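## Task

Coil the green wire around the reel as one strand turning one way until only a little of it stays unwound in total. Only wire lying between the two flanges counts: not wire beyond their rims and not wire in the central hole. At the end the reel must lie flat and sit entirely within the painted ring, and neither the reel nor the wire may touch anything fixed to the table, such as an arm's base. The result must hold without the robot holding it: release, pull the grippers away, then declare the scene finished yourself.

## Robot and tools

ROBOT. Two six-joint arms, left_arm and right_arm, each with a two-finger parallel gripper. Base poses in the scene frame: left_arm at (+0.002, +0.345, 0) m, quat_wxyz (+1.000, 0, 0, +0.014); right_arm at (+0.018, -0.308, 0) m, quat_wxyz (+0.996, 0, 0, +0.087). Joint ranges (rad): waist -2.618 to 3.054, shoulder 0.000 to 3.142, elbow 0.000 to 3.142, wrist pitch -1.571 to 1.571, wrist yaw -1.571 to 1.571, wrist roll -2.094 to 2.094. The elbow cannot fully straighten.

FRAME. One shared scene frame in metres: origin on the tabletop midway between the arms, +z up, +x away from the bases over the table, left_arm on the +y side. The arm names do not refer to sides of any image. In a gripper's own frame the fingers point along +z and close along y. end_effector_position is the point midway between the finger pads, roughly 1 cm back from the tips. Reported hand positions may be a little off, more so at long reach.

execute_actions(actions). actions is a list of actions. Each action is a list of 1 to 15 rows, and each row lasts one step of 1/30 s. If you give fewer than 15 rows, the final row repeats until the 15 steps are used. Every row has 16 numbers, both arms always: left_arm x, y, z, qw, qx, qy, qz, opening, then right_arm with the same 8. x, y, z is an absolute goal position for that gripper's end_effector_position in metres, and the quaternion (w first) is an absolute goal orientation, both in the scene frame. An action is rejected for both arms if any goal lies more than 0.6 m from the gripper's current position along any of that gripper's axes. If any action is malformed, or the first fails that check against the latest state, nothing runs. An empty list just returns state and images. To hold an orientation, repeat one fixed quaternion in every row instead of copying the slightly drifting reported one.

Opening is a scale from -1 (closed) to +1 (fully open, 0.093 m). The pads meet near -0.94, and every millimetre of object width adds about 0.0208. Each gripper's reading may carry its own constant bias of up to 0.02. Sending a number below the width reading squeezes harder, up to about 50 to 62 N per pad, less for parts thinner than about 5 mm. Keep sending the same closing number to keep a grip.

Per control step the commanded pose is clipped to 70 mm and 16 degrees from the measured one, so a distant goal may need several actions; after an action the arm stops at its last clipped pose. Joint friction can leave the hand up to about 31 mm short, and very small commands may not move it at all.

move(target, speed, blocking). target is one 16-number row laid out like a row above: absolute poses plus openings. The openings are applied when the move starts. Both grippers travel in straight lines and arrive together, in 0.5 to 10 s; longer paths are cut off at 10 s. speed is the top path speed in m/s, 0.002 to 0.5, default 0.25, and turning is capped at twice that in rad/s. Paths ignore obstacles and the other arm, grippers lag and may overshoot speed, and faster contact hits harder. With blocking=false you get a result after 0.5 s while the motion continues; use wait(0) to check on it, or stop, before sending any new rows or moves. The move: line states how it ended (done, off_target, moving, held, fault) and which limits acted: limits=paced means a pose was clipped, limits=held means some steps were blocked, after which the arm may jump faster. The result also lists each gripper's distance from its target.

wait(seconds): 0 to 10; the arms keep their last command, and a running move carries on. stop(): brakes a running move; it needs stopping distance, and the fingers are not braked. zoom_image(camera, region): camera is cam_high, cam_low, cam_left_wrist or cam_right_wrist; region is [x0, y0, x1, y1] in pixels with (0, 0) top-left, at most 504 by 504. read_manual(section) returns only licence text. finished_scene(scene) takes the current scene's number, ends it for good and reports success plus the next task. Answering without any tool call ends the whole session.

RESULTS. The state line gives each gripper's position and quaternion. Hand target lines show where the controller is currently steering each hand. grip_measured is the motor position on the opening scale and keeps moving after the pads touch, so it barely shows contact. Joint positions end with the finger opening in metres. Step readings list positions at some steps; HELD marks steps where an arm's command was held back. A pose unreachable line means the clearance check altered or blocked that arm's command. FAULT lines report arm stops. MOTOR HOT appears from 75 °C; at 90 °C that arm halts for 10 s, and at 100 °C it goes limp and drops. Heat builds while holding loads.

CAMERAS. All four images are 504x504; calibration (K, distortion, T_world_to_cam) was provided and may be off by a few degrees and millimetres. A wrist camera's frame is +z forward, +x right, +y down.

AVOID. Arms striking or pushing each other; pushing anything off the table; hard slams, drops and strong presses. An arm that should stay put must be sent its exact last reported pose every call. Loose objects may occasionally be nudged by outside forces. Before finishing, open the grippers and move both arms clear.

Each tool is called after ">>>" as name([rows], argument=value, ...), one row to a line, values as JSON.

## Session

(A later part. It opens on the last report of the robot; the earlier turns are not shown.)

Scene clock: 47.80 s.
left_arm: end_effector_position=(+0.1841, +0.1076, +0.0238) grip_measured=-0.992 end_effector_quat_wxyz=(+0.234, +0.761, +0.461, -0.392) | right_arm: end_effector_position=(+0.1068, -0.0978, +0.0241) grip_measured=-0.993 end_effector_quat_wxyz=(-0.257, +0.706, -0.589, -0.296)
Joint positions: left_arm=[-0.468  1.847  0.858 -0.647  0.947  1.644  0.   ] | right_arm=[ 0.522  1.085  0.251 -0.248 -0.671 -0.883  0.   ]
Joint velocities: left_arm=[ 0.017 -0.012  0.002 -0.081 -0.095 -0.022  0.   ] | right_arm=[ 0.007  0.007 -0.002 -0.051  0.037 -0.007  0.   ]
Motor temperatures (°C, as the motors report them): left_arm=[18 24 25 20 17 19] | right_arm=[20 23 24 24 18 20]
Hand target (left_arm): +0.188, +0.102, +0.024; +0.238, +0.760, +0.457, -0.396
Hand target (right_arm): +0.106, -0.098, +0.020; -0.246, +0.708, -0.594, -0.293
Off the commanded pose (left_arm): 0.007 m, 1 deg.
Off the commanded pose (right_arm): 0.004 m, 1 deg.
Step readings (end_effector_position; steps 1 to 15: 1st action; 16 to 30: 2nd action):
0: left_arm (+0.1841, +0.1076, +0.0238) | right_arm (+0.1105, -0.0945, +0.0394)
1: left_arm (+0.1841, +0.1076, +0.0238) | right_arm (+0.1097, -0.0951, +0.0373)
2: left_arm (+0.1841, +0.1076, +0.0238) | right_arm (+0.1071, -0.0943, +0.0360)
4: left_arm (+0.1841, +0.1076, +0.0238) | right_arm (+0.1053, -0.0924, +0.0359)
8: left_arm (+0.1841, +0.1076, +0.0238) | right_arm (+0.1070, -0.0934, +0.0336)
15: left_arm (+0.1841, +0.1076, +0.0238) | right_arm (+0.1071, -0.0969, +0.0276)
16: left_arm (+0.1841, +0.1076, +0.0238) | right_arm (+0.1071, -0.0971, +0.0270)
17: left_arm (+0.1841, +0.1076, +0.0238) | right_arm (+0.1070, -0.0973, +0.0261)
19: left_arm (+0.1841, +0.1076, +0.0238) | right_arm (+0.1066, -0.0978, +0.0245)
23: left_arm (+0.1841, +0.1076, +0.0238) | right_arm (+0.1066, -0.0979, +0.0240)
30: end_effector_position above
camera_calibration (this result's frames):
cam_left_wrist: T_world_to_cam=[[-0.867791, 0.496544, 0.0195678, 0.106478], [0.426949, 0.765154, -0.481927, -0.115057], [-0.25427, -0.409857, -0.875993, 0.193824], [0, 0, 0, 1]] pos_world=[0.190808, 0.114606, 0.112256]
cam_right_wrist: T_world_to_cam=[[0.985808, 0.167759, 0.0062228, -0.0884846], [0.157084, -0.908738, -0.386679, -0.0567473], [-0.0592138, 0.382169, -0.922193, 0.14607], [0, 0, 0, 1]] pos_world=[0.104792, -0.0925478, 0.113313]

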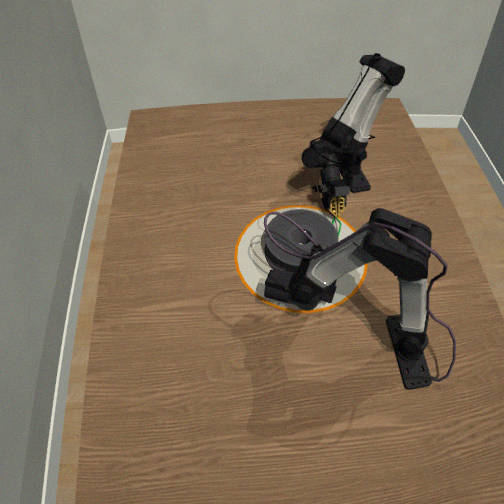

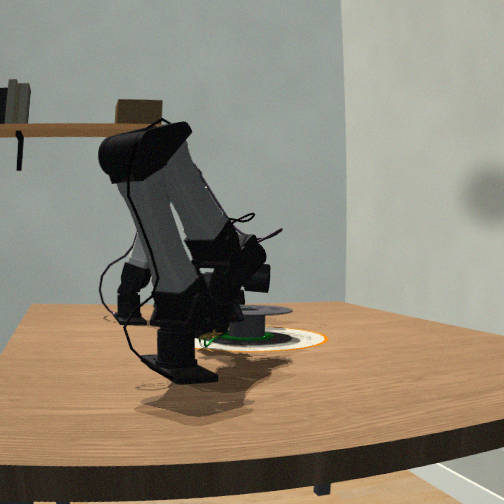

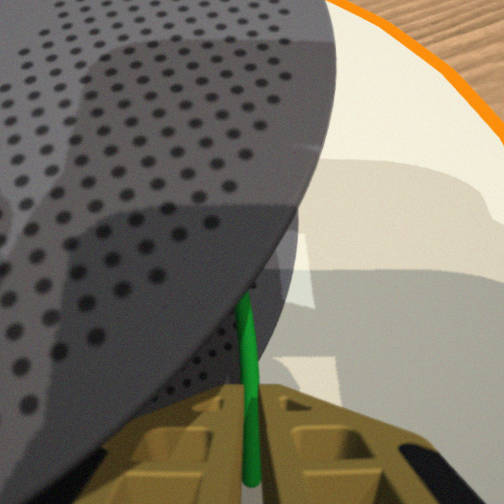

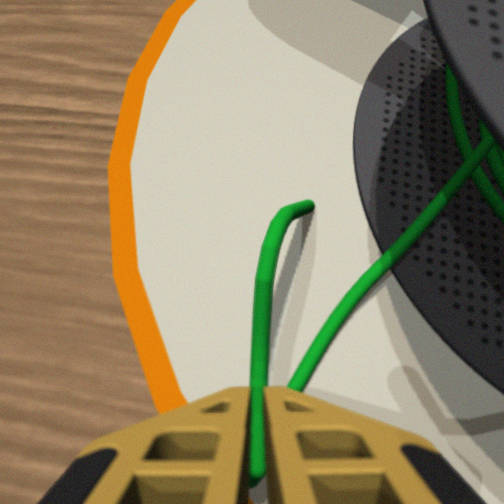

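>>> execute_actions([
  [[0.188,0.102,0.024,0.2378,0.7603,0.4568,-0.3958,-1,0.115,-0.102,0.032,0.33,-0.60,0.65,0.31,-1]],
  [[0.188,0.102,0.024,0.2378,0.7603,0.4568,-0.3958,-1,0.142,-0.105,0.030,0.3894,-0.4766,0.7481,0.2481,-1]],
  [[0.188,0.102,0.024,0.2378,0.7603,0.4568,-0.3958,-1,0.187,-0.108,0.028,0.4095,-0.4095,0.7868,0.2132,-1]],
])

Scene clock: 51.57 s.
left_arm: end_effector_position=(+0.1841, +0.1076, +0.0238) grip_measured=-0.992 end_effector_quat_wxyz=(+0.234, +0.761, +0.461, -0.392) | right_arm: end_effector_position=(+0.1767, -0.1148, +0.0209) grip_measured=-0.993 end_effector_quat_wxyz=(+0.388, -0.418, +0.793, +0.214)
Joint positions: left_arm=[-0.468  1.847  0.858 -0.647  0.947  1.644  0.   ] | right_arm=[ 0.591  0.92   0.019  0.237 -0.178 -0.119  0.   ]
Joint velocities: left_arm=[-0.007 -0.002 -0.007 -0.007  0.022  0.022  0.   ] | right_arm=[-0.002  0.242 -0.007  0.315  0.022  0.037  0.   ]
Motor temperatures (°C, as the motors report them): left_arm=[18 24 25 20 17 19] | right_arm=[20 23 24 24 18 20]
Hand target (left_arm): +0.188, +0.102, +0.024; +0.238, +0.760, +0.457, -0.396
Hand target (right_arm): +0.185, -0.110, +0.029; +0.407, -0.410, +0.788, +0.214
Off the commanded pose (left_arm): 0.007 m, 1 deg.
Off the commanded pose (right_arm): 0.014 m, 3 deg.
Step readings (end_effector_position; steps 1 to 15: 1st action; 16 to 30: 2nd action; 31 to 45: 3rd action):
0: left_arm (+0.1841, +0.1076, +0.0238) | right_arm (+0.1068, -0.0978, +0.0241)
1: left_arm (+0.1841, +0.1076, +0.0238) | right_arm (+0.1087, -0.0977, +0.0254)
2: left_arm (+0.1841, +0.1076, +0.0238) | right_arm (+0.1119, -0.0994, +0.0273)
4: left_arm (+0.1841, +0.1076, +0.0238) | right_arm (+0.1130, -0.1020, +0.0290)
8: left_arm (+0.1841, +0.1076, +0.0238) | right_arm (+0.1135, -0.1023, +0.0315)
15: left_arm (+0.1841, +0.1076, +0.0238) | right_arm (+0.1174, -0.0998, +0.0354)
16: left_arm (+0.1841, +0.1076, +0.0238) | right_arm (+0.1205, -0.1004, +0.0353)
17: left_arm (+0.1841, +0.1076, +0.0238) | right_arm (+0.1248, -0.1017, +0.0354)
19: left_arm (+0.1841, +0.1076, +0.0238) | right_arm (+0.1291, -0.1031, +0.0353)
23: left_arm (+0.1841, +0.1076, +0.0238) | right_arm (+0.1306, -0.1020, +0.0350)
30: left_arm (+0.1841, +0.1076, +0.0238) | right_arm (+0.1370, -0.1017, +0.0345)
31: left_arm (+0.1841, +0.1076, +0.0238) | right_arm (+0.1414, -0.1035, +0.0349)
32: left_arm (+0.1841, +0.1076, +0.0238) | right_arm (+0.1502, -0.1079, +0.0346)
34: left_arm (+0.1841, +0.1076, +0.0238) | right_arm (+0.1625, -0.1143, +0.0323)
38: left_arm (+0.1841, +0.1076, +0.0238) | right_arm (+0.1690, -0.1171, +0.0233)
45: end_effector_position above
camera_calibration (this result's frames):
cam_left_wrist: T_world_to_cam=[[-0.867896, 0.496348, 0.0198775, 0.106511], [0.426647, 0.765319, -0.481932, -0.115019], [-0.254419, -0.409786, -0.875983, 0.193844], [0, 0, 0, 1]] pos_world=[0.190831, 0.114594, 0.112255]
cam_right_wrist: T_world_to_cam=[[0.826123, -0.562977, -0.0240181, -0.209517], [-0.501431, -0.715027, -0.487138, 0.0562764], [0.257074, 0.414479, -0.872995, 0.100548], [0, 0, 0, 1]] pos_world=[0.175457, -0.119389, 0.11016]

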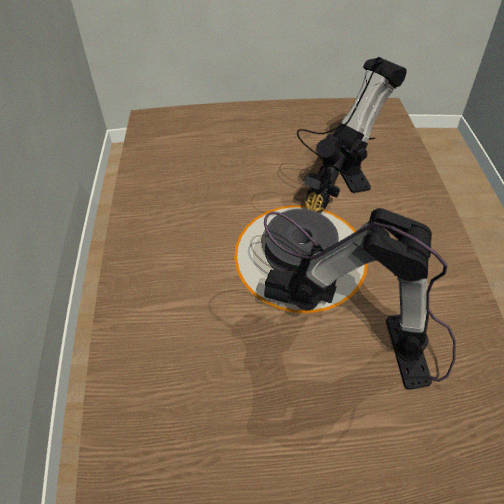

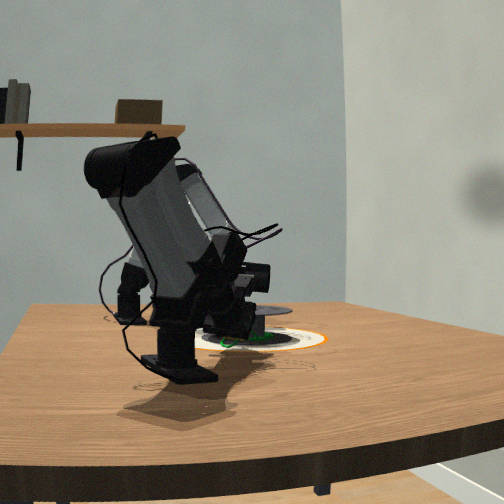

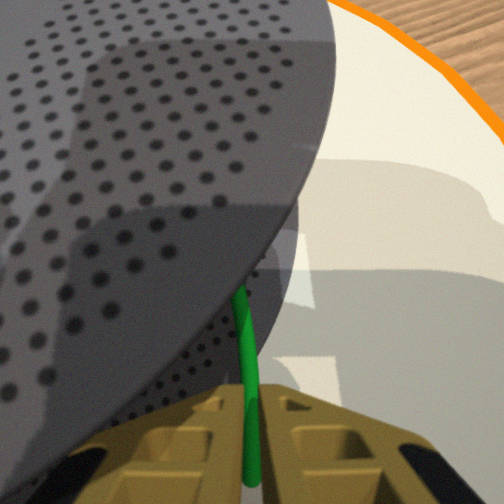

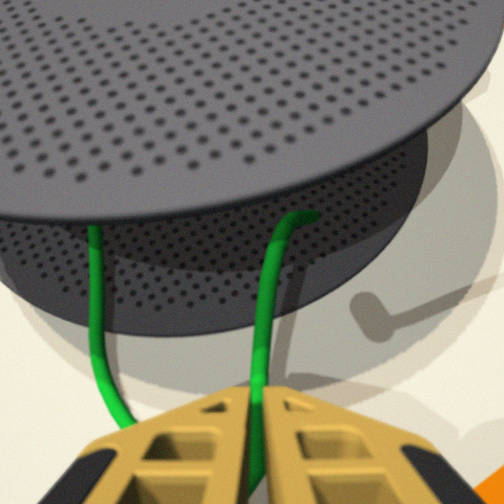

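>>> execute_actions([
  [[0.188,0.102,0.024,0.2378,0.7603,0.4568,-0.3958,-1,0.215,-0.110,0.030,0.3998,-0.4435,0.7682,0.2309,-1]],
  [[0.188,0.102,0.024,0.2378,0.7603,0.4568,-0.3958,-1,0.247,-0.105,0.028,0.3998,-0.4435,0.7682,0.2309,-1]],
  [[0.188,0.102,0.024,0.2378,0.7603,0.4568,-0.3958,-1,0.272,-0.092,0.027,0.38,-0.50,0.73,0.26,-1]],
])

Scene clock: 53.77 s.
left_arm: end_effector_position=(+0.1841, +0.1076, +0.0238) grip_measured=-0.992 end_effector_quat_wxyz=(+0.234, +0.761, +0.461, -0.392) | right_arm: end_effector_position=(+0.2711, -0.0928, +0.0289) grip_measured=-0.993 end_effector_quat_wxyz=(+0.391, -0.496, +0.733, +0.254)
Joint positions: left_arm=[-0.468  1.847  0.858 -0.647  0.947  1.644  0.   ] | right_arm=[ 0.24   1.543  0.371  0.416 -0.601 -0.509  0.   ]
Joint velocities: left_arm=[-0.007  0.007 -0.002 -0.066  0.051 -0.066  0.   ] | right_arm=[-0.002 -0.007  0.007 -0.066 -0.051 -0.066  0.   ]
Motor temperatures (°C, as the motors report them): left_arm=[18 24 25 20 17 19] | right_arm=[20 23 24 25 18 20]
Hand target (left_arm): +0.188, +0.102, +0.024; +0.238, +0.760, +0.457, -0.396
Hand target (right_arm): +0.272, -0.092, +0.027; +0.383, -0.500, +0.732, +0.262
Off the commanded pose (left_arm): 0.007 m, 1 deg.
Off the commanded pose (right_arm): 0.002 m, 2 deg.
Step readings (end_effector_position; steps 1 to 15: 1st action; 16 to 30: 2nd action; 31 to 45: 3rd action):
0: left_arm (+0.1841, +0.1076, +0.0238) | right_arm (+0.1816, -0.1115, +0.0268)
1: left_arm (+0.1841, +0.1076, +0.0238) | right_arm (+0.1844, -0.1130, +0.0263)
2: left_arm (+0.1841, +0.1076, +0.0238) | right_arm (+0.1937, -0.1185, +0.0251)
4: left_arm (+0.1841, +0.1076, +0.0238) | right_arm (+0.2079, -0.1240, +0.0238)
8: left_arm (+0.1841, +0.1076, +0.0238) | right_arm (+0.2122, -0.1200, +0.0223)
15: left_arm (+0.1841, +0.1076, +0.0238) | right_arm (+0.2099, -0.1146, +0.0241)
16: left_arm (+0.1841, +0.1076, +0.0238) | right_arm (+0.2127, -0.1145, +0.0240)
17: left_arm (+0.1841, +0.1076, +0.0238) | right_arm (+0.2205, -0.1159, +0.0225)
19: left_arm (+0.1841, +0.1076, +0.0238) | right_arm (+0.2346, -0.1154, +0.0222)
23: left_arm (+0.1841, +0.1076, +0.0238) | right_arm (+0.2407, -0.1101, +0.0222)
30: left_arm (+0.1841, +0.1076, +0.0238) | right_arm (+0.2411, -0.1079, +0.0240)
31: left_arm (+0.1841, +0.1076, +0.0238) | right_arm (+0.2434, -0.1064, +0.0241)
32: left_arm (+0.1841, +0.1076, +0.0238) | right_arm (+0.2514, -0.1053, +0.0232)
34: left_arm (+0.1841, +0.1076, +0.0238) | right_arm (+0.2687, -0.1019, +0.0249)
38: left_arm (+0.1841, +0.1076, +0.0238) | right_arm (+0.2759, -0.0939, +0.0306)
45: end_effector_position above
camera_calibration (this result's frames):
cam_left_wrist: T_world_to_cam=[[-0.867896, 0.496348, 0.0198775, 0.106511], [0.426647, 0.765319, -0.481932, -0.115019], [-0.254419, -0.409786, -0.875983, 0.193844], [0, 0, 0, 1]] pos_world=[0.190831, 0.114594, 0.112255]
cam_right_wrist: T_world_to_cam=[[0.923101, -0.384505, 0.0062922, -0.285506], [-0.322769, -0.783575, -0.530877, 0.0697137], [0.209055, 0.488022, -0.847426, 0.0932788], [0, 0, 0, 1]] pos_world=[0.266552, -0.100675, 0.117853]

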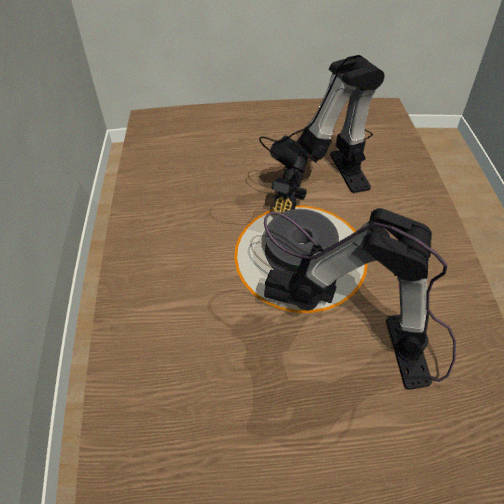

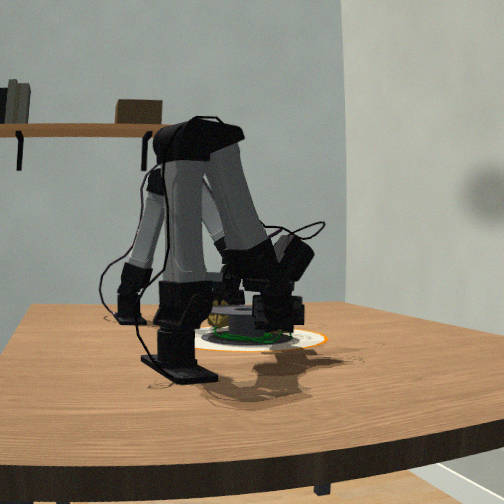

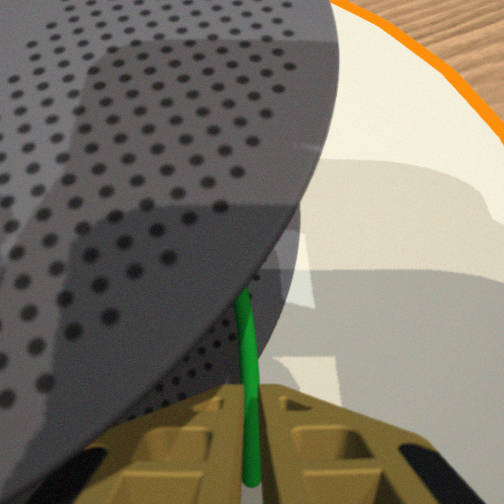

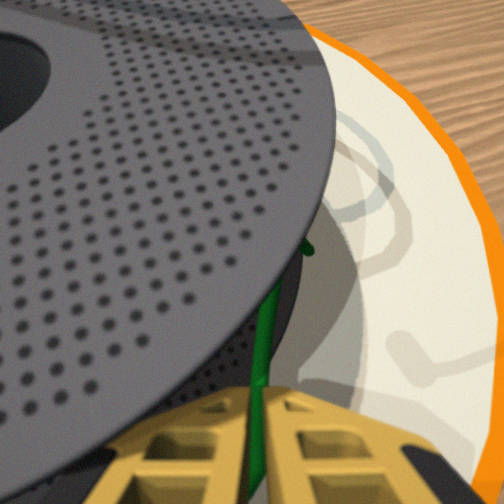

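>>> execute_actions([
  [[0.188,0.102,0.024,0.2378,0.7603,0.4568,-0.3958,-1,0.292,-0.074,0.027,0.3537,-0.5702,0.6794,0.2968,-1]],
  [[0.188,0.102,0.024,0.2378,0.7603,0.4568,-0.3958,-1,0.303,-0.055,0.026,0.3265,-0.627,0.627,0.3265,-1]],
  [[0.188,0.102,0.024,0.2378,0.7603,0.4568,-0.3958,-1,0.306,-0.042,0.025,0.3119,-0.654,0.5993,0.3404,-1]],
])

>>> zoom_image(camera="cam_low", region=[170, 280, 330, 360])

Scene clock: 56.63 s.
left_arm: end_effector_position=(+0.1792, +0.1101, +0.0244) grip_measured=-0.992 end_effector_quat_wxyz=(+0.223, +0.757, +0.466, -0.400) | right_arm: end_effector_position=(+0.3227, -0.0556, +0.0281) grip_measured=-0.993 end_effector_quat_wxyz=(+0.332, -0.646, +0.616, +0.305)
Joint positions: left_arm=[-0.468  1.847  0.858 -0.68   0.948  1.647  0.   ] | right_arm=[ 0.195  1.894  0.914 -0.119 -0.841 -1.035  0.   ]
Joint velocities: left_arm=[ 0.007 -0.007 -0.012  0.037  0.051 -0.022  0.   ] | right_arm=[-0.022  0.002  0.007 -0.007 -0.081 -0.007  0.   ]
Motor temperatures (°C, as the motors report them): left_arm=[18 24 25 19 17 19] | right_arm=[20 23 24 24 18 20]
Hand target (left_arm): +0.188, +0.102, +0.024; +0.237, +0.760, +0.457, -0.396
Hand target (right_arm): +0.306, -0.043, +0.026; -0.313, +0.653, -0.600, -0.340
Off the commanded pose (left_arm): 0.012 m, 2 deg.
Off the commanded pose (right_arm): 0.022 m, 5 deg.
Step readings (end_effector_position; steps 1 to 15: 1st action; 16 to 30: 2nd action; 31 to 45: 3rd action):
0: left_arm (+0.1841, +0.1076, +0.0238) | right_arm (+0.2698, -0.0926, +0.0285)
1: left_arm (+0.1841, +0.1076, +0.0238) | right_arm (+0.2713, -0.0905, +0.0283)
2: left_arm (+0.1841, +0.1076, +0.0238) | right_arm (+0.2779, -0.0868, +0.0272)
4: left_arm (+0.1841, +0.1076, +0.0238) | right_arm (+0.2932, -0.0801, +0.0280)
8: left_arm (+0.1841, +0.1076, +0.0238) | right_arm (+0.2994, -0.0766, +0.0295)
15: left_arm (+0.1841, +0.1076, +0.0238) | right_arm (+0.2941, -0.0768, +0.0281)
16: left_arm (+0.1841, +0.1076, +0.0238) | right_arm (+0.2947, -0.0746, +0.0279)
17: left_arm (+0.1832, +0.1082, +0.0239) | right_arm (+0.2999, -0.0709, +0.0272)
19: left_arm (+0.1817, +0.1090, +0.0240) | right_arm (+0.3129, -0.0653, +0.0276)
23: left_arm (+0.1815, +0.1091, +0.0241) | right_arm (+0.3181, -0.0623, +0.0280)
30: left_arm (+0.1812, +0.1092, +0.0241) | right_arm (+0.3141, -0.0628, +0.0278)
31: left_arm (+0.1812, +0.1092, +0.0241) | right_arm (+0.3142, -0.0620, +0.0278)
32: left_arm (+0.1805, +0.1095, +0.0242) | right_arm (+0.3166, -0.0600, +0.0276)
34: left_arm (+0.1795, +0.1100, +0.0243) | right_arm (+0.3225, -0.0567, +0.0281)
38: left_arm (+0.1792, +0.1101, +0.0244) | right_arm (+0.3236, -0.0554, +0.0281)
45: end_effector_position above
camera_calibration (this result's frames):
cam_left_wrist: T_world_to_cam=[[-0.866548, 0.49655, 0.0503302, 0.0999796], [0.413635, 0.770939, -0.484313, -0.112758], [-0.279287, -0.398862, -0.873446, 0.197283], [0, 0, 0, 1]] pos_world=[0.188376, 0.115974, 0.112674]
cam_right_wrist: T_world_to_cam=[[0.998922, 0.0164889, 0.0433874, -0.322109], [0.0360175, -0.864976, -0.500519, -0.00604378], [0.0292761, 0.501542, -0.864638, 0.122897], [0, 0, 0, 1]] pos_world=[0.318381, -0.0615544, 0.117212]

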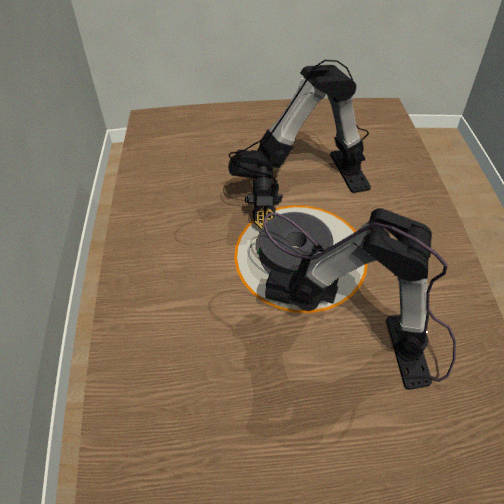

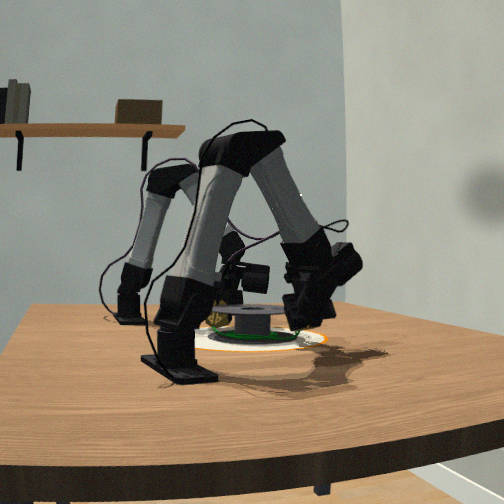

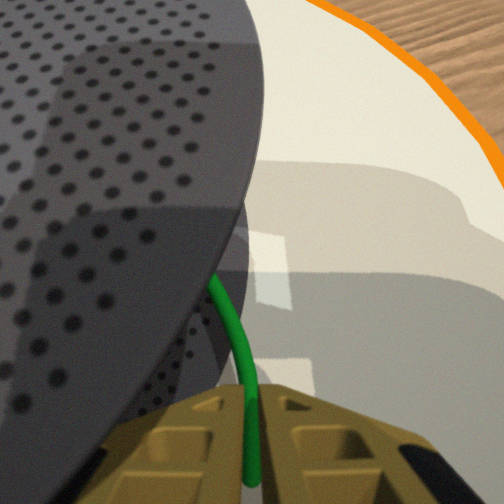

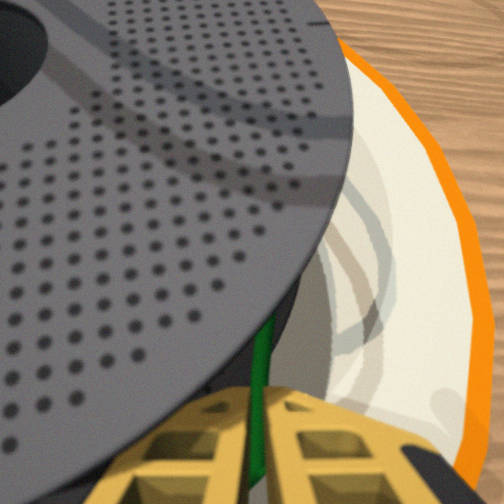

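Region (170, 280, 330, 360) of cam_low's 504x504 image, scaled by 3.150, with more detail than that image has.

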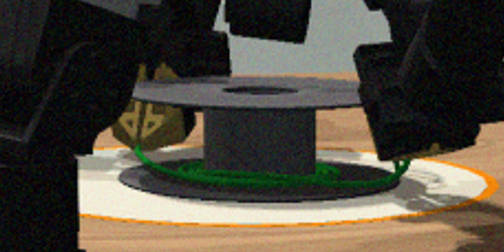

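>>> zoom_image(camera="cam_high", region=[225, 185, 385, 325])

Region (225, 185, 385, 325) of cam_high's 504x504 image, scaled by 3.150, with more detail than that image has; it fills the top 441 rows of this view, and the rest is white.

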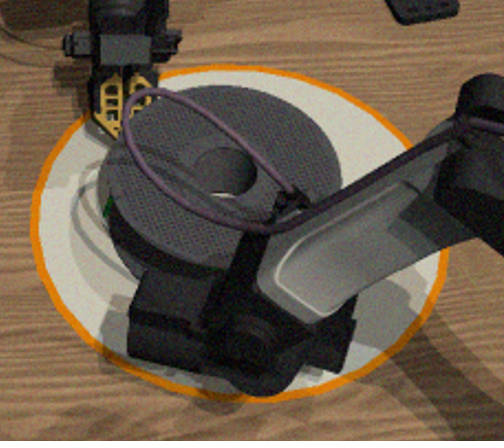

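>>> move(target=[0.188,0.102,0.024,0.2378,0.7603,0.4568,-0.3958,-1,0.305,-0.036,0.025,0.2968,-0.6794,0.5702,0.3537,-1], speed=0.04)

Scene clock: 62.33 s.
left_arm: end_effector_position=(+0.1786, +0.1104, +0.0245) grip_measured=-0.992 end_effector_quat_wxyz=(+0.222, +0.757, +0.467, -0.401) | right_arm: end_effector_position=(+0.3193, -0.0531, +0.0271) grip_measured=-0.993 end_effector_quat_wxyz=(-0.310, +0.672, -0.589, -0.323)
Joint positions: left_arm=[-0.468  1.847  0.858 -0.684  0.948  1.648  0.   ] | right_arm=[ 0.194  1.943  1.004 -0.277 -0.878 -1.166  0.   ]
Joint velocities: left_arm=[ 0.007  0.007 -0.007  0.051 -0.007  0.007  0.   ] | right_arm=[ 0.002  0.002  0.007  0.037 -0.037 -0.051  0.   ]
Motor temperatures (°C, as the motors report them): left_arm=[18 25 25 19 17 19] | right_arm=[20 24 24 24 18 20]
Hand target (left_arm): +0.188, +0.102, +0.025; +0.237, +0.760, +0.456, -0.396
Hand target (right_arm): +0.305, -0.037, +0.026; -0.297, +0.679, -0.571, -0.353
Off the commanded pose (left_arm): 0.013 m, 2 deg.
Off the commanded pose (right_arm): 0.022 m, 4 deg.
move: off_target (left_arm, right_arm)
camera_calibration (this result's frames):
cam_left_wrist: T_world_to_cam=[[-0.866081, 0.497066, 0.0531971, 0.0991149], [0.41287, 0.771231, -0.484501, -0.112588], [-0.281856, -0.397654, -0.873172, 0.197605], [0, 0, 0, 1]] pos_world=[0.188022, 0.116143, 0.112721]
cam_right_wrist: T_world_to_cam=[[0.993766, 0.10806, 0.0274312, -0.311743], [0.10741, -0.862054, -0.495304, -0.0270742], [-0.0298753, 0.495163, -0.868286, 0.139486], [0, 0, 0, 1]] pos_world=[0.316874, -0.058721, 0.116256]

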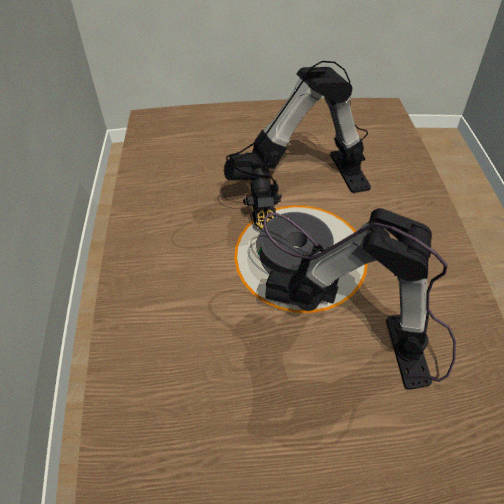

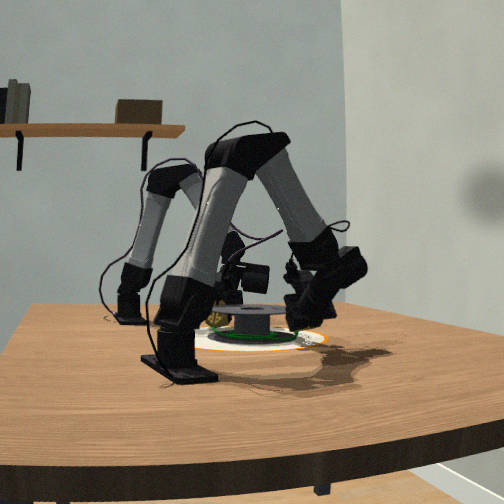

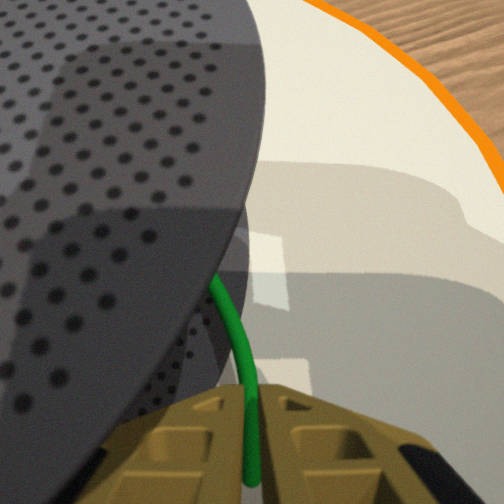

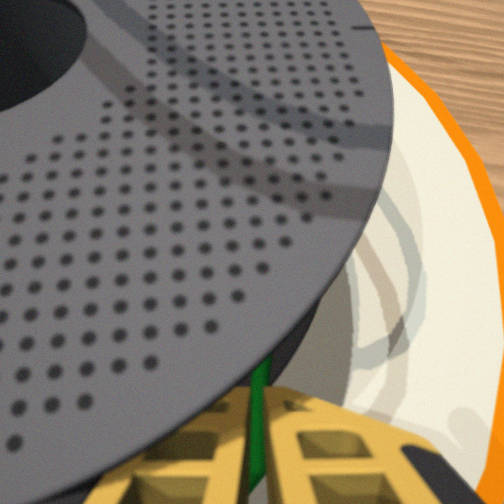

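>>> execute_actions([
  [[0.180,0.109,0.024,0.2378,0.7603,0.4568,-0.3958,-0.7,0.316,-0.050,0.024,0.2968,-0.6794,0.5702,0.3537,-1]],
  [[0.195,0.140,0.045,0.2378,0.7603,0.4568,-0.3958,-0.7,0.316,-0.050,0.024,0.2968,-0.6794,0.5702,0.3537,-1]],
  [[0.205,0.175,0.075,0.2874,0.6942,0.5522,-0.3613,-0.7,0.316,-0.050,0.024,0.2968,-0.6794,0.5702,0.3537,-1]],
  [[0.205,0.19,0.09,0.3321,0.6162,0.638,-0.3207,-0.7,0.316,-0.050,0.024,0.2968,-0.6794,0.5702,0.3537,-1]],
])

Scene clock: 65.40 s.
left_arm: end_effector_position=(+0.2030, +0.1896, +0.0880) grip_measured=-0.702 end_effector_quat_wxyz=(+0.323, +0.619, +0.635, -0.332) | right_arm: end_effector_position=(+0.3182, -0.0532, +0.0264) grip_measured=-0.993 end_effector_quat_wxyz=(-0.305, +0.682, -0.572, -0.339)
Joint positions: left_arm=[-0.111  1.374  0.662 -0.741  0.958  1.401  0.012] | right_arm=[ 0.185  1.978  1.05  -0.352 -0.914 -1.243  0.   ]
Joint velocities: left_arm=[-0.027 -0.027 -0.027  0.022  0.037 -0.139 -0.   ] | right_arm=[-0.002 -0.007 -0.012 -0.022 -0.007 -0.066  0.   ]
Motor temperatures (°C, as the motors report them): left_arm=[18 25 25 19 17 19] | right_arm=[20 24 25 24 18 20]
Hand target (left_arm): +0.205, +0.190, +0.089; +0.332, +0.617, +0.637, -0.322
Hand target (right_arm): +0.316, -0.050, +0.024; -0.297, +0.679, -0.571, -0.353
Off the commanded pose (left_arm): 0.003 m, 2 deg.
Off the commanded pose (right_arm): 0.005 m, 2 deg.
Step readings (end_effector_position; steps 1 to 15: 1st action; 16 to 30: 2nd action; 31 to 45: 3rd action; 46 to 60: 4th action):
0: left_arm (+0.1786, +0.1104, +0.0245) | right_arm (+0.3193, -0.0530, +0.0272)
1: left_arm (+0.1779, +0.1106, +0.0243) | right_arm (+0.3199, -0.0536, +0.0273)
2: left_arm (+0.1766, +0.1114, +0.0239) | right_arm (+0.3216, -0.0543, +0.0272)
4: left_arm (+0.1763, +0.1115, +0.0235) | right_arm (+0.3225, -0.0534, +0.0264)
8: left_arm (+0.1766, +0.1114, +0.0235) | right_arm (+0.3213, -0.0527, +0.0261)
15: left_arm (+0.1767, +0.1113, +0.0234) | right_arm (+0.3200, -0.0531, +0.0261)
16: left_arm (+0.1777, +0.1142, +0.0244) | right_arm (+0.3199, -0.0531, +0.0262)
17: left_arm (+0.1814, +0.1199, +0.0260) | right_arm (+0.3195, -0.0531, +0.0263)
19: left_arm (+0.1926, +0.1309, +0.0299) | right_arm (+0.3190, -0.0531, +0.0264)
23: left_arm (+0.1994, +0.1371, +0.0361) | right_arm (+0.3185, -0.0531, +0.0264)
30: left_arm (+0.1938, +0.1390, +0.0390) | right_arm (+0.3182, -0.0532, +0.0264)
31: left_arm (+0.1949, +0.1419, +0.0410) | right_arm (+0.3182, -0.0532, +0.0264)
32: left_arm (+0.1955, +0.1502, +0.0456) | right_arm (+0.3182, -0.0532, +0.0264)
34: left_arm (+0.2022, +0.1664, +0.0590) | right_arm (+0.3182, -0.0532, +0.0264)
38: left_arm (+0.2108, +0.1740, +0.0722) | right_arm (+0.3182, -0.0532, +0.0264)
45: left_arm (+0.2107, +0.1740, +0.0722) | right_arm (+0.3182, -0.0532, +0.0264)
46: left_arm (+0.2108, +0.1754, +0.0727) | right_arm (+0.3182, -0.0532, +0.0264)
47: left_arm (+0.2075, +0.1802, +0.0742) | right_arm (+0.3182, -0.0532, +0.0264)
49: left_arm (+0.2002, +0.1881, +0.0802) | right_arm (+0.3182, -0.0532, +0.0264)
53: left_arm (+0.1996, +0.1898, +0.0886) | right_arm (+0.3182, -0.0532, +0.0264)
60: end_effector_position above
camera_calibration (this result's frames):
cam_left_wrist: T_world_to_cam=[[-0.999111, 0.0219213, 0.0360022, 0.196123], [0.00124472, 0.869097, -0.49464, -0.0870533], [-0.0421325, -0.494156, -0.868352, 0.26063], [0, 0, 0, 1]] pos_world=[0.207038, 0.20015, 0.176197]
cam_right_wrist: T_world_to_cam=[[0.987744, 0.154989, 0.0184522, -0.30597], [0.142571, -0.847794, -0.510802, -0.037371], [-0.063525, 0.507172, -0.8595, 0.150046], [0, 0, 0, 1]] pos_world=[0.31708, -0.0603599, 0.115521]

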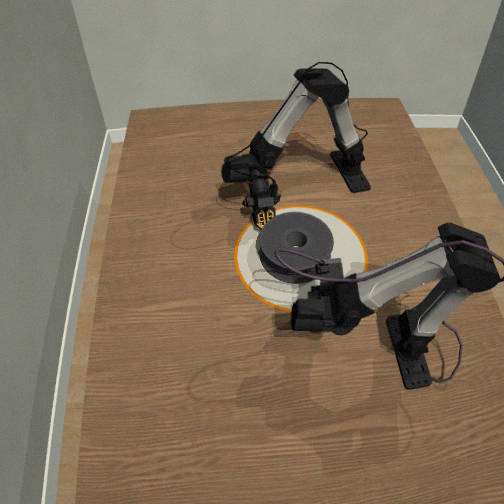

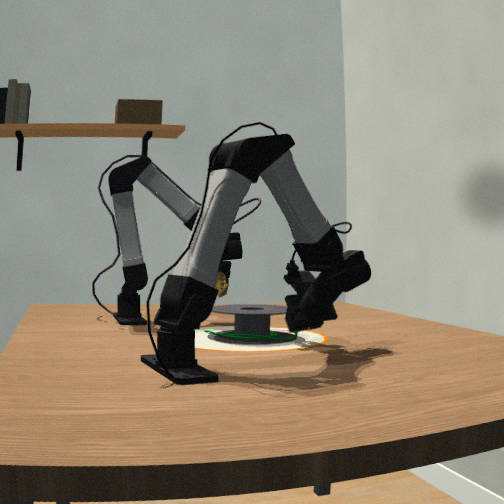

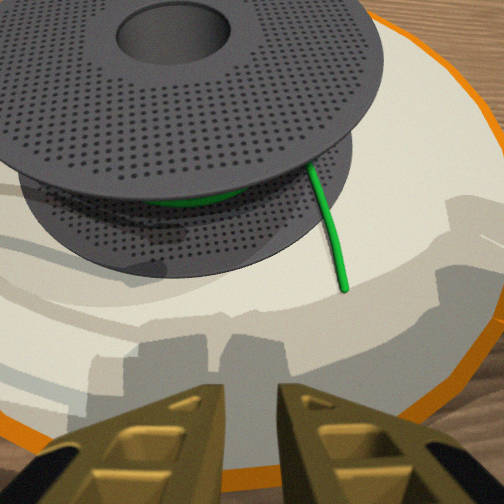

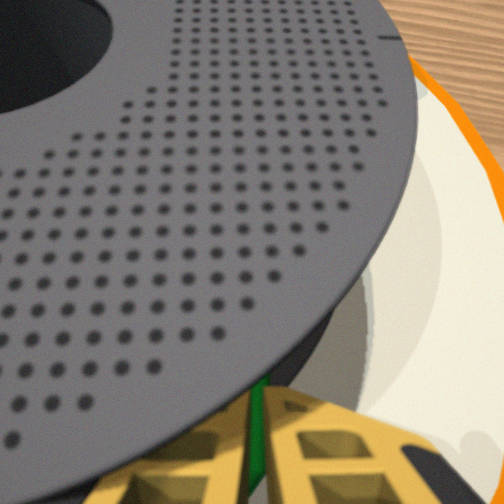

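>>> execute_actions([
  [[0.235,0.14,0.125,0.17,0.47,0.85,-0.16,0.5,0.318,-0.053,0.026,0.2968,-0.6794,0.5702,0.3537,-1]],
  [[0.265,0.078,0.115,0,0.2588,0.9659,0,1,0.318,-0.053,0.026,0.2968,-0.6794,0.5702,0.3537,-1]],
  [[0.265,0.076,0.10,0,0.2588,0.9659,0,1,0.318,-0.053,0.026,0.2968,-0.6794,0.5702,0.3537,-1]],
])

Scene clock: 79.93 s.
left_arm: end_effector_position=(+0.2673, +0.0723, +0.1001) grip_measured=+0.991 end_effector_quat_wxyz=(+0.010, +0.266, +0.964, -0.015) | right_arm: end_effector_position=(+0.3165, -0.0537, +0.0273) grip_measured=-0.993 end_effector_quat_wxyz=(-0.300, +0.685, -0.570, -0.341)
Joint positions: left_arm=[-0.819  1.96   1.659 -1.236  0.016 -0.254  0.093] | right_arm=[ 0.185  1.978  1.058 -0.378 -0.915 -1.259  0.   ]
Joint velocities: left_arm=[-0.012  0.012  0.061 -0.168 -0.066 -0.125 -0.   ] | right_arm=[-0.002 -0.002  0.002 -0.037  0.007 -0.007  0.   ]
Motor temperatures (°C, as the motors report them): left_arm=[18 25 25 19 17 19] | right_arm=[20 26 25 23 18 20]
Hand target (left_arm): +0.265, +0.076, +0.100; +0.001, +0.258, +0.966, -0.000
Hand target (right_arm): +0.318, -0.053, +0.026; -0.298, +0.679, -0.571, -0.353
Off the commanded pose (left_arm): 0.004 m, 2 deg.
Off the commanded pose (right_arm): 0.002 m, 2 deg.
Step readings (end_effector_position; steps 1 to 15: 1st action; 16 to 30: 2nd action; 31 to 45: 3rd action):
0: left_arm (+0.2052, +0.1894, +0.0883) | right_arm (+0.3182, -0.0532, +0.0264)
1: left_arm (+0.2052, +0.1859, +0.0892) | right_arm (+0.3181, -0.0532, +0.0265)
2: left_arm (+0.2055, +0.1748, +0.0946) | right_arm (+0.3178, -0.0533, +0.0268)
4: left_arm (+0.2118, +0.1499, +0.1145) | right_arm (+0.3176, -0.0534, +0.0271)
8: left_arm (+0.2272, +0.1310, +0.1330) | right_arm (+0.3170, -0.0536, +0.0272)
15: left_arm (+0.2273, +0.1315, +0.1222) | right_arm (+0.3167, -0.0537, +0.0273)
16: left_arm (+0.2283, +0.1263, +0.1232) | right_arm (+0.3167, -0.0537, +0.0273)
17: left_arm (+0.2325, +0.1129, +0.1257) | right_arm (+0.3167, -0.0537, +0.0273)
19: left_arm (+0.2434, +0.0837, +0.1277) | right_arm (+0.3166, -0.0537, +0.0272)
23: left_arm (+0.2606, +0.0635, +0.1223) | right_arm (+0.3166, -0.0537, +0.0272)
30: left_arm (+0.2697, +0.0638, +0.1258) | right_arm (+0.3165, -0.0537, +0.0273)
31: left_arm (+0.2707, +0.0627, +0.1249) | right_arm (+0.3165, -0.0537, +0.0273)
32: left_arm (+0.2713, +0.0617, +0.1226) | right_arm (+0.3165, -0.0537, +0.0273)
34: left_arm (+0.2713, +0.0613, +0.1150) | right_arm (+0.3165, -0.0537, +0.0273)
38: left_arm (+0.2724, +0.0628, +0.1015) | right_arm (+0.3165, -0.0537, +0.0273)
45: end_effector_position above
camera_calibration (this result's frames):
cam_left_wrist: T_world_to_cam=[[-0.520761, -0.851544, 0.0606586, 0.195294], [-0.767104, 0.497935, 0.40449, 0.162924], [-0.374645, 0.164111, -0.912529, 0.261664], [0, 0, 0, 1]] pos_world=[0.324712, 0.0422335, 0.161028]
cam_right_wrist: T_world_to_cam=[[0.986278, 0.164524, 0.0137119, -0.303166], [0.148571, -0.84828, -0.508279, -0.0391454], [-0.0719927, 0.503341, -0.861084, 0.153466], [0, 0, 0, 1]] pos_world=[0.31587, -0.060574, 0.116408]

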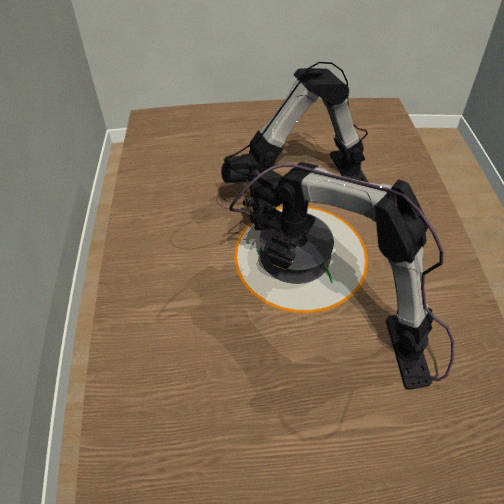

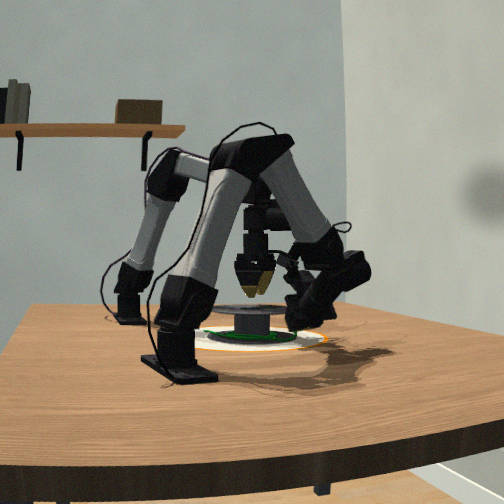

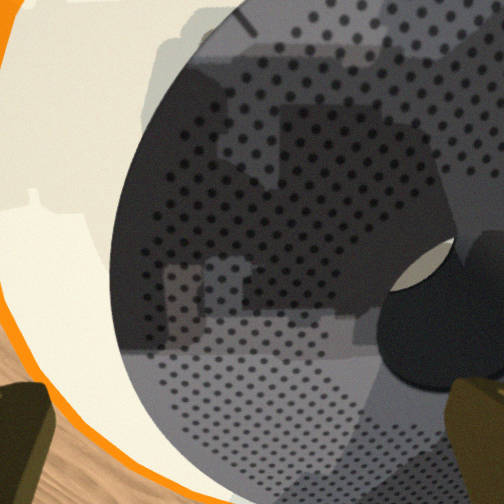

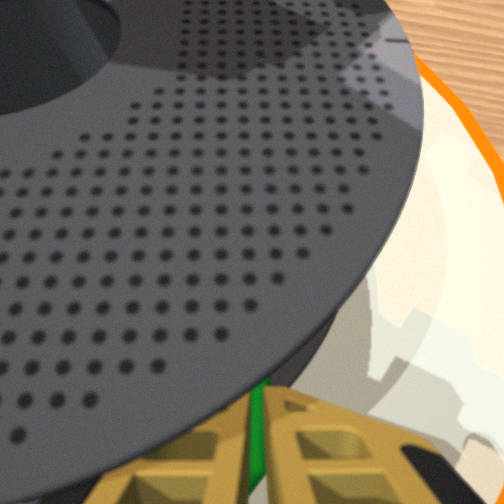

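>>> execute_actions(actions=[])

Scene clock: 81.93 s.
left_arm: end_effector_position=(+0.2644, +0.0762, +0.1007) grip_measured=+0.991 end_effector_quat_wxyz=(+0.003, +0.258, +0.966, -0.008) | right_arm: end_effector_position=(+0.3165, -0.0537, +0.0273) grip_measured=-0.993 end_effector_quat_wxyz=(-0.300, +0.685, -0.570, -0.341)
Joint positions: left_arm=[-0.819  1.96   1.661 -1.259  0.011 -0.269  0.093] | right_arm=[ 0.185  1.978  1.058 -0.378 -0.915 -1.259  0.   ]
Joint velocities: left_arm=[-0.007 -0.002 -0.017  0.022  0.022  0.022 -0.001] | right_arm=[-0.002  0.002 -0.002 -0.066 -0.051 -0.022  0.   ]
Motor temperatures (°C, as the motors report them): left_arm=[18 26 25 19 17 19] | right_arm=[20 26 25 23 18 20]
Hand target (left_arm): +0.265, +0.076, +0.100; +0.001, +0.258, +0.966, -0.000
Hand target (right_arm): +0.318, -0.053, +0.026; -0.298, +0.679, -0.571, -0.353
Off the commanded pose (left_arm): 0.001 m, 1 deg.
Off the commanded pose (right_arm): 0.002 m, 2 deg.
camera_calibration (this result's frames):
cam_left_wrist: T_world_to_cam=[[-0.506653, -0.860582, 0.0519722, 0.194923], [-0.770098, 0.478837, 0.421502, 0.159117], [-0.387623, 0.173532, -0.905337, 0.262452], [0, 0, 0, 1]] pos_world=[0.323026, 0.0460125, 0.160409]
cam_right_wrist: T_world_to_cam=[[0.986278, 0.164524, 0.0137119, -0.303166], [0.148571, -0.84828, -0.508279, -0.0391454], [-0.0719927, 0.503341, -0.861084, 0.153466], [0, 0, 0, 1]] pos_world=[0.31587, -0.060574, 0.116408]

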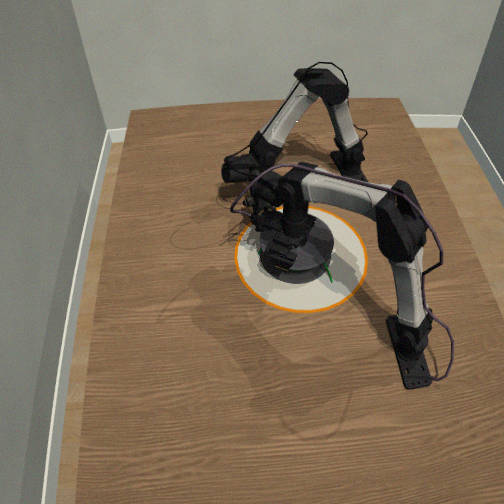

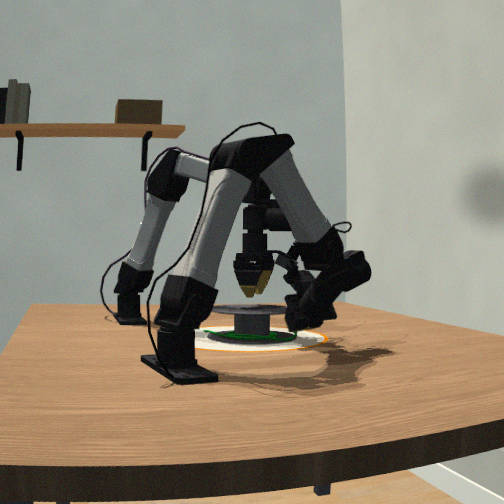

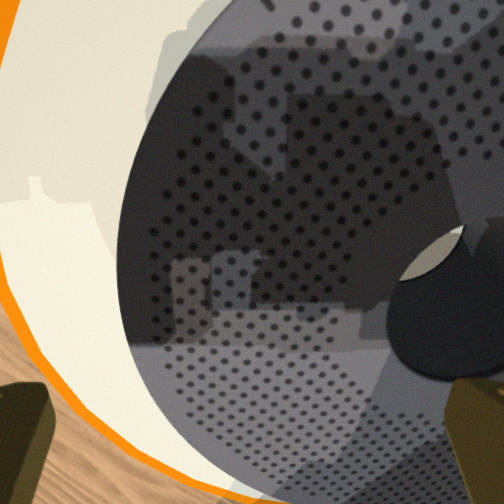

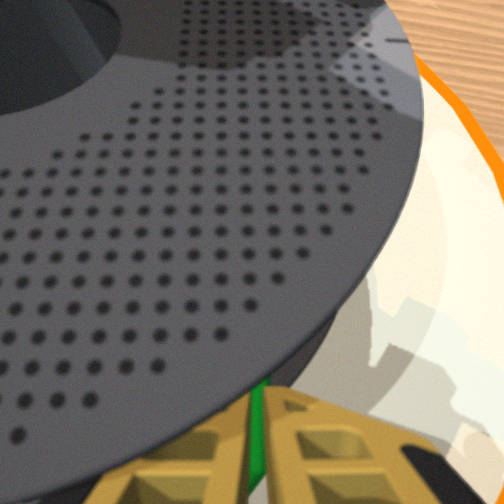

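>>> move(target=[0.265,0.076,0.075,0,0.2588,0.9659,0,1,0.318,-0.053,0.026,0.2968,-0.6794,0.5702,0.3537,-1], speed=0.1)

Scene clock: 83.27 s.
left_arm: end_effector_position=(+0.2643, +0.0764, +0.0873) grip_measured=+0.991 end_effector_quat_wxyz=(+0.004, +0.258, +0.966, -0.009) | right_arm: end_effector_position=(+0.3165, -0.0537, +0.0273) grip_measured=-0.993 end_effector_quat_wxyz=(-0.300, +0.685, -0.570, -0.341)
Joint positions: left_arm=[-0.819  1.96   1.608 -1.202  0.011 -0.269  0.093] | right_arm=[ 0.185  1.978  1.058 -0.378 -0.915 -1.259  0.   ]
Joint velocities: left_arm=[ 0.012 -0.002 -0.012  0.007 -0.037 -0.022 -0.   ] | right_arm=[-0.017  0.002  0.012  0.022 -0.022 -0.007  0.   ]
Motor temperatures (°C, as the motors report them): left_arm=[18 26 25 19 17 19] | right_arm=[20 26 25 23 18 20]
Hand target (left_arm): +0.265, +0.076, +0.075; +0.000, +0.259, +0.966, -0.000
Hand target (right_arm): +0.318, -0.053, +0.026; -0.298, +0.679, -0.571, -0.353
Off the commanded pose (left_arm): 0.012 m, 1 deg.
Off the commanded pose (right_arm): 0.002 m, 2 deg.
move: off_target (left_arm)
camera_calibration (this result's frames):
cam_left_wrist: T_world_to_cam=[[-0.506794, -0.86044, 0.0529508, 0.195617], [-0.771223, 0.479977, 0.418135, 0.165079], [-0.385195, 0.171072, -0.90684, 0.249905], [0, 0, 0, 1]] pos_world=[0.322712, 0.0463308, 0.147241]
cam_right_wrist: T_world_to_cam=[[0.986278, 0.164524, 0.0137119, -0.303166], [0.148571, -0.84828, -0.508279, -0.0391454], [-0.0719927, 0.503341, -0.861084, 0.153466], [0, 0, 0, 1]] pos_world=[0.31587, -0.060574, 0.116408]

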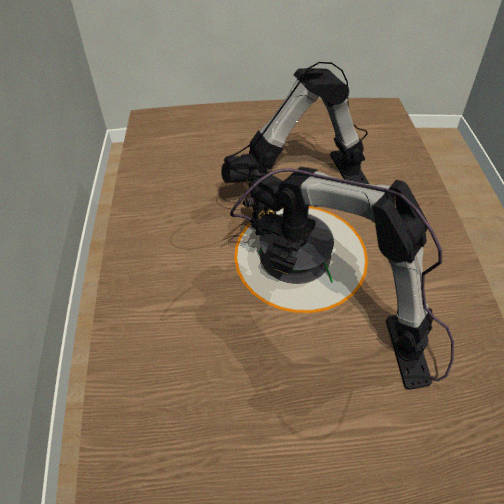

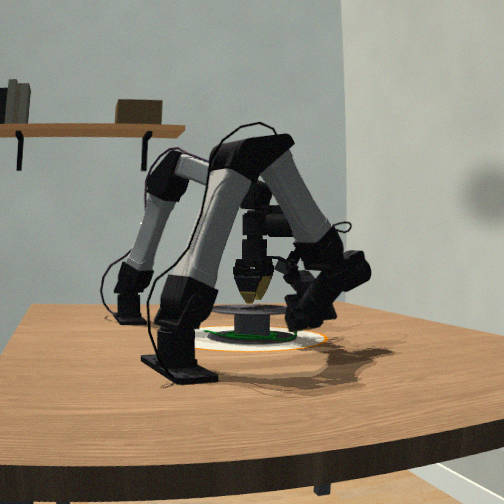

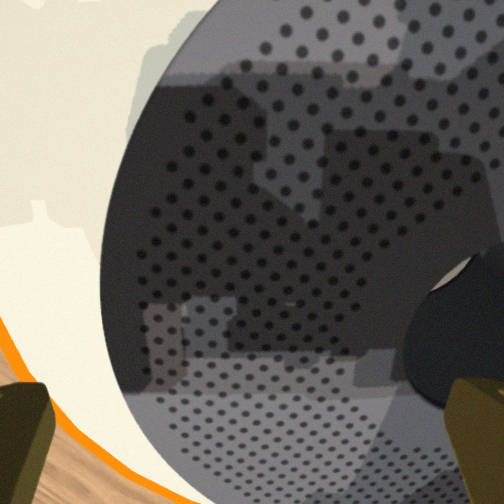

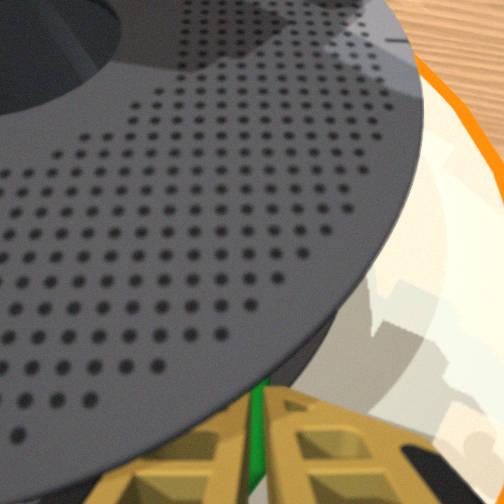

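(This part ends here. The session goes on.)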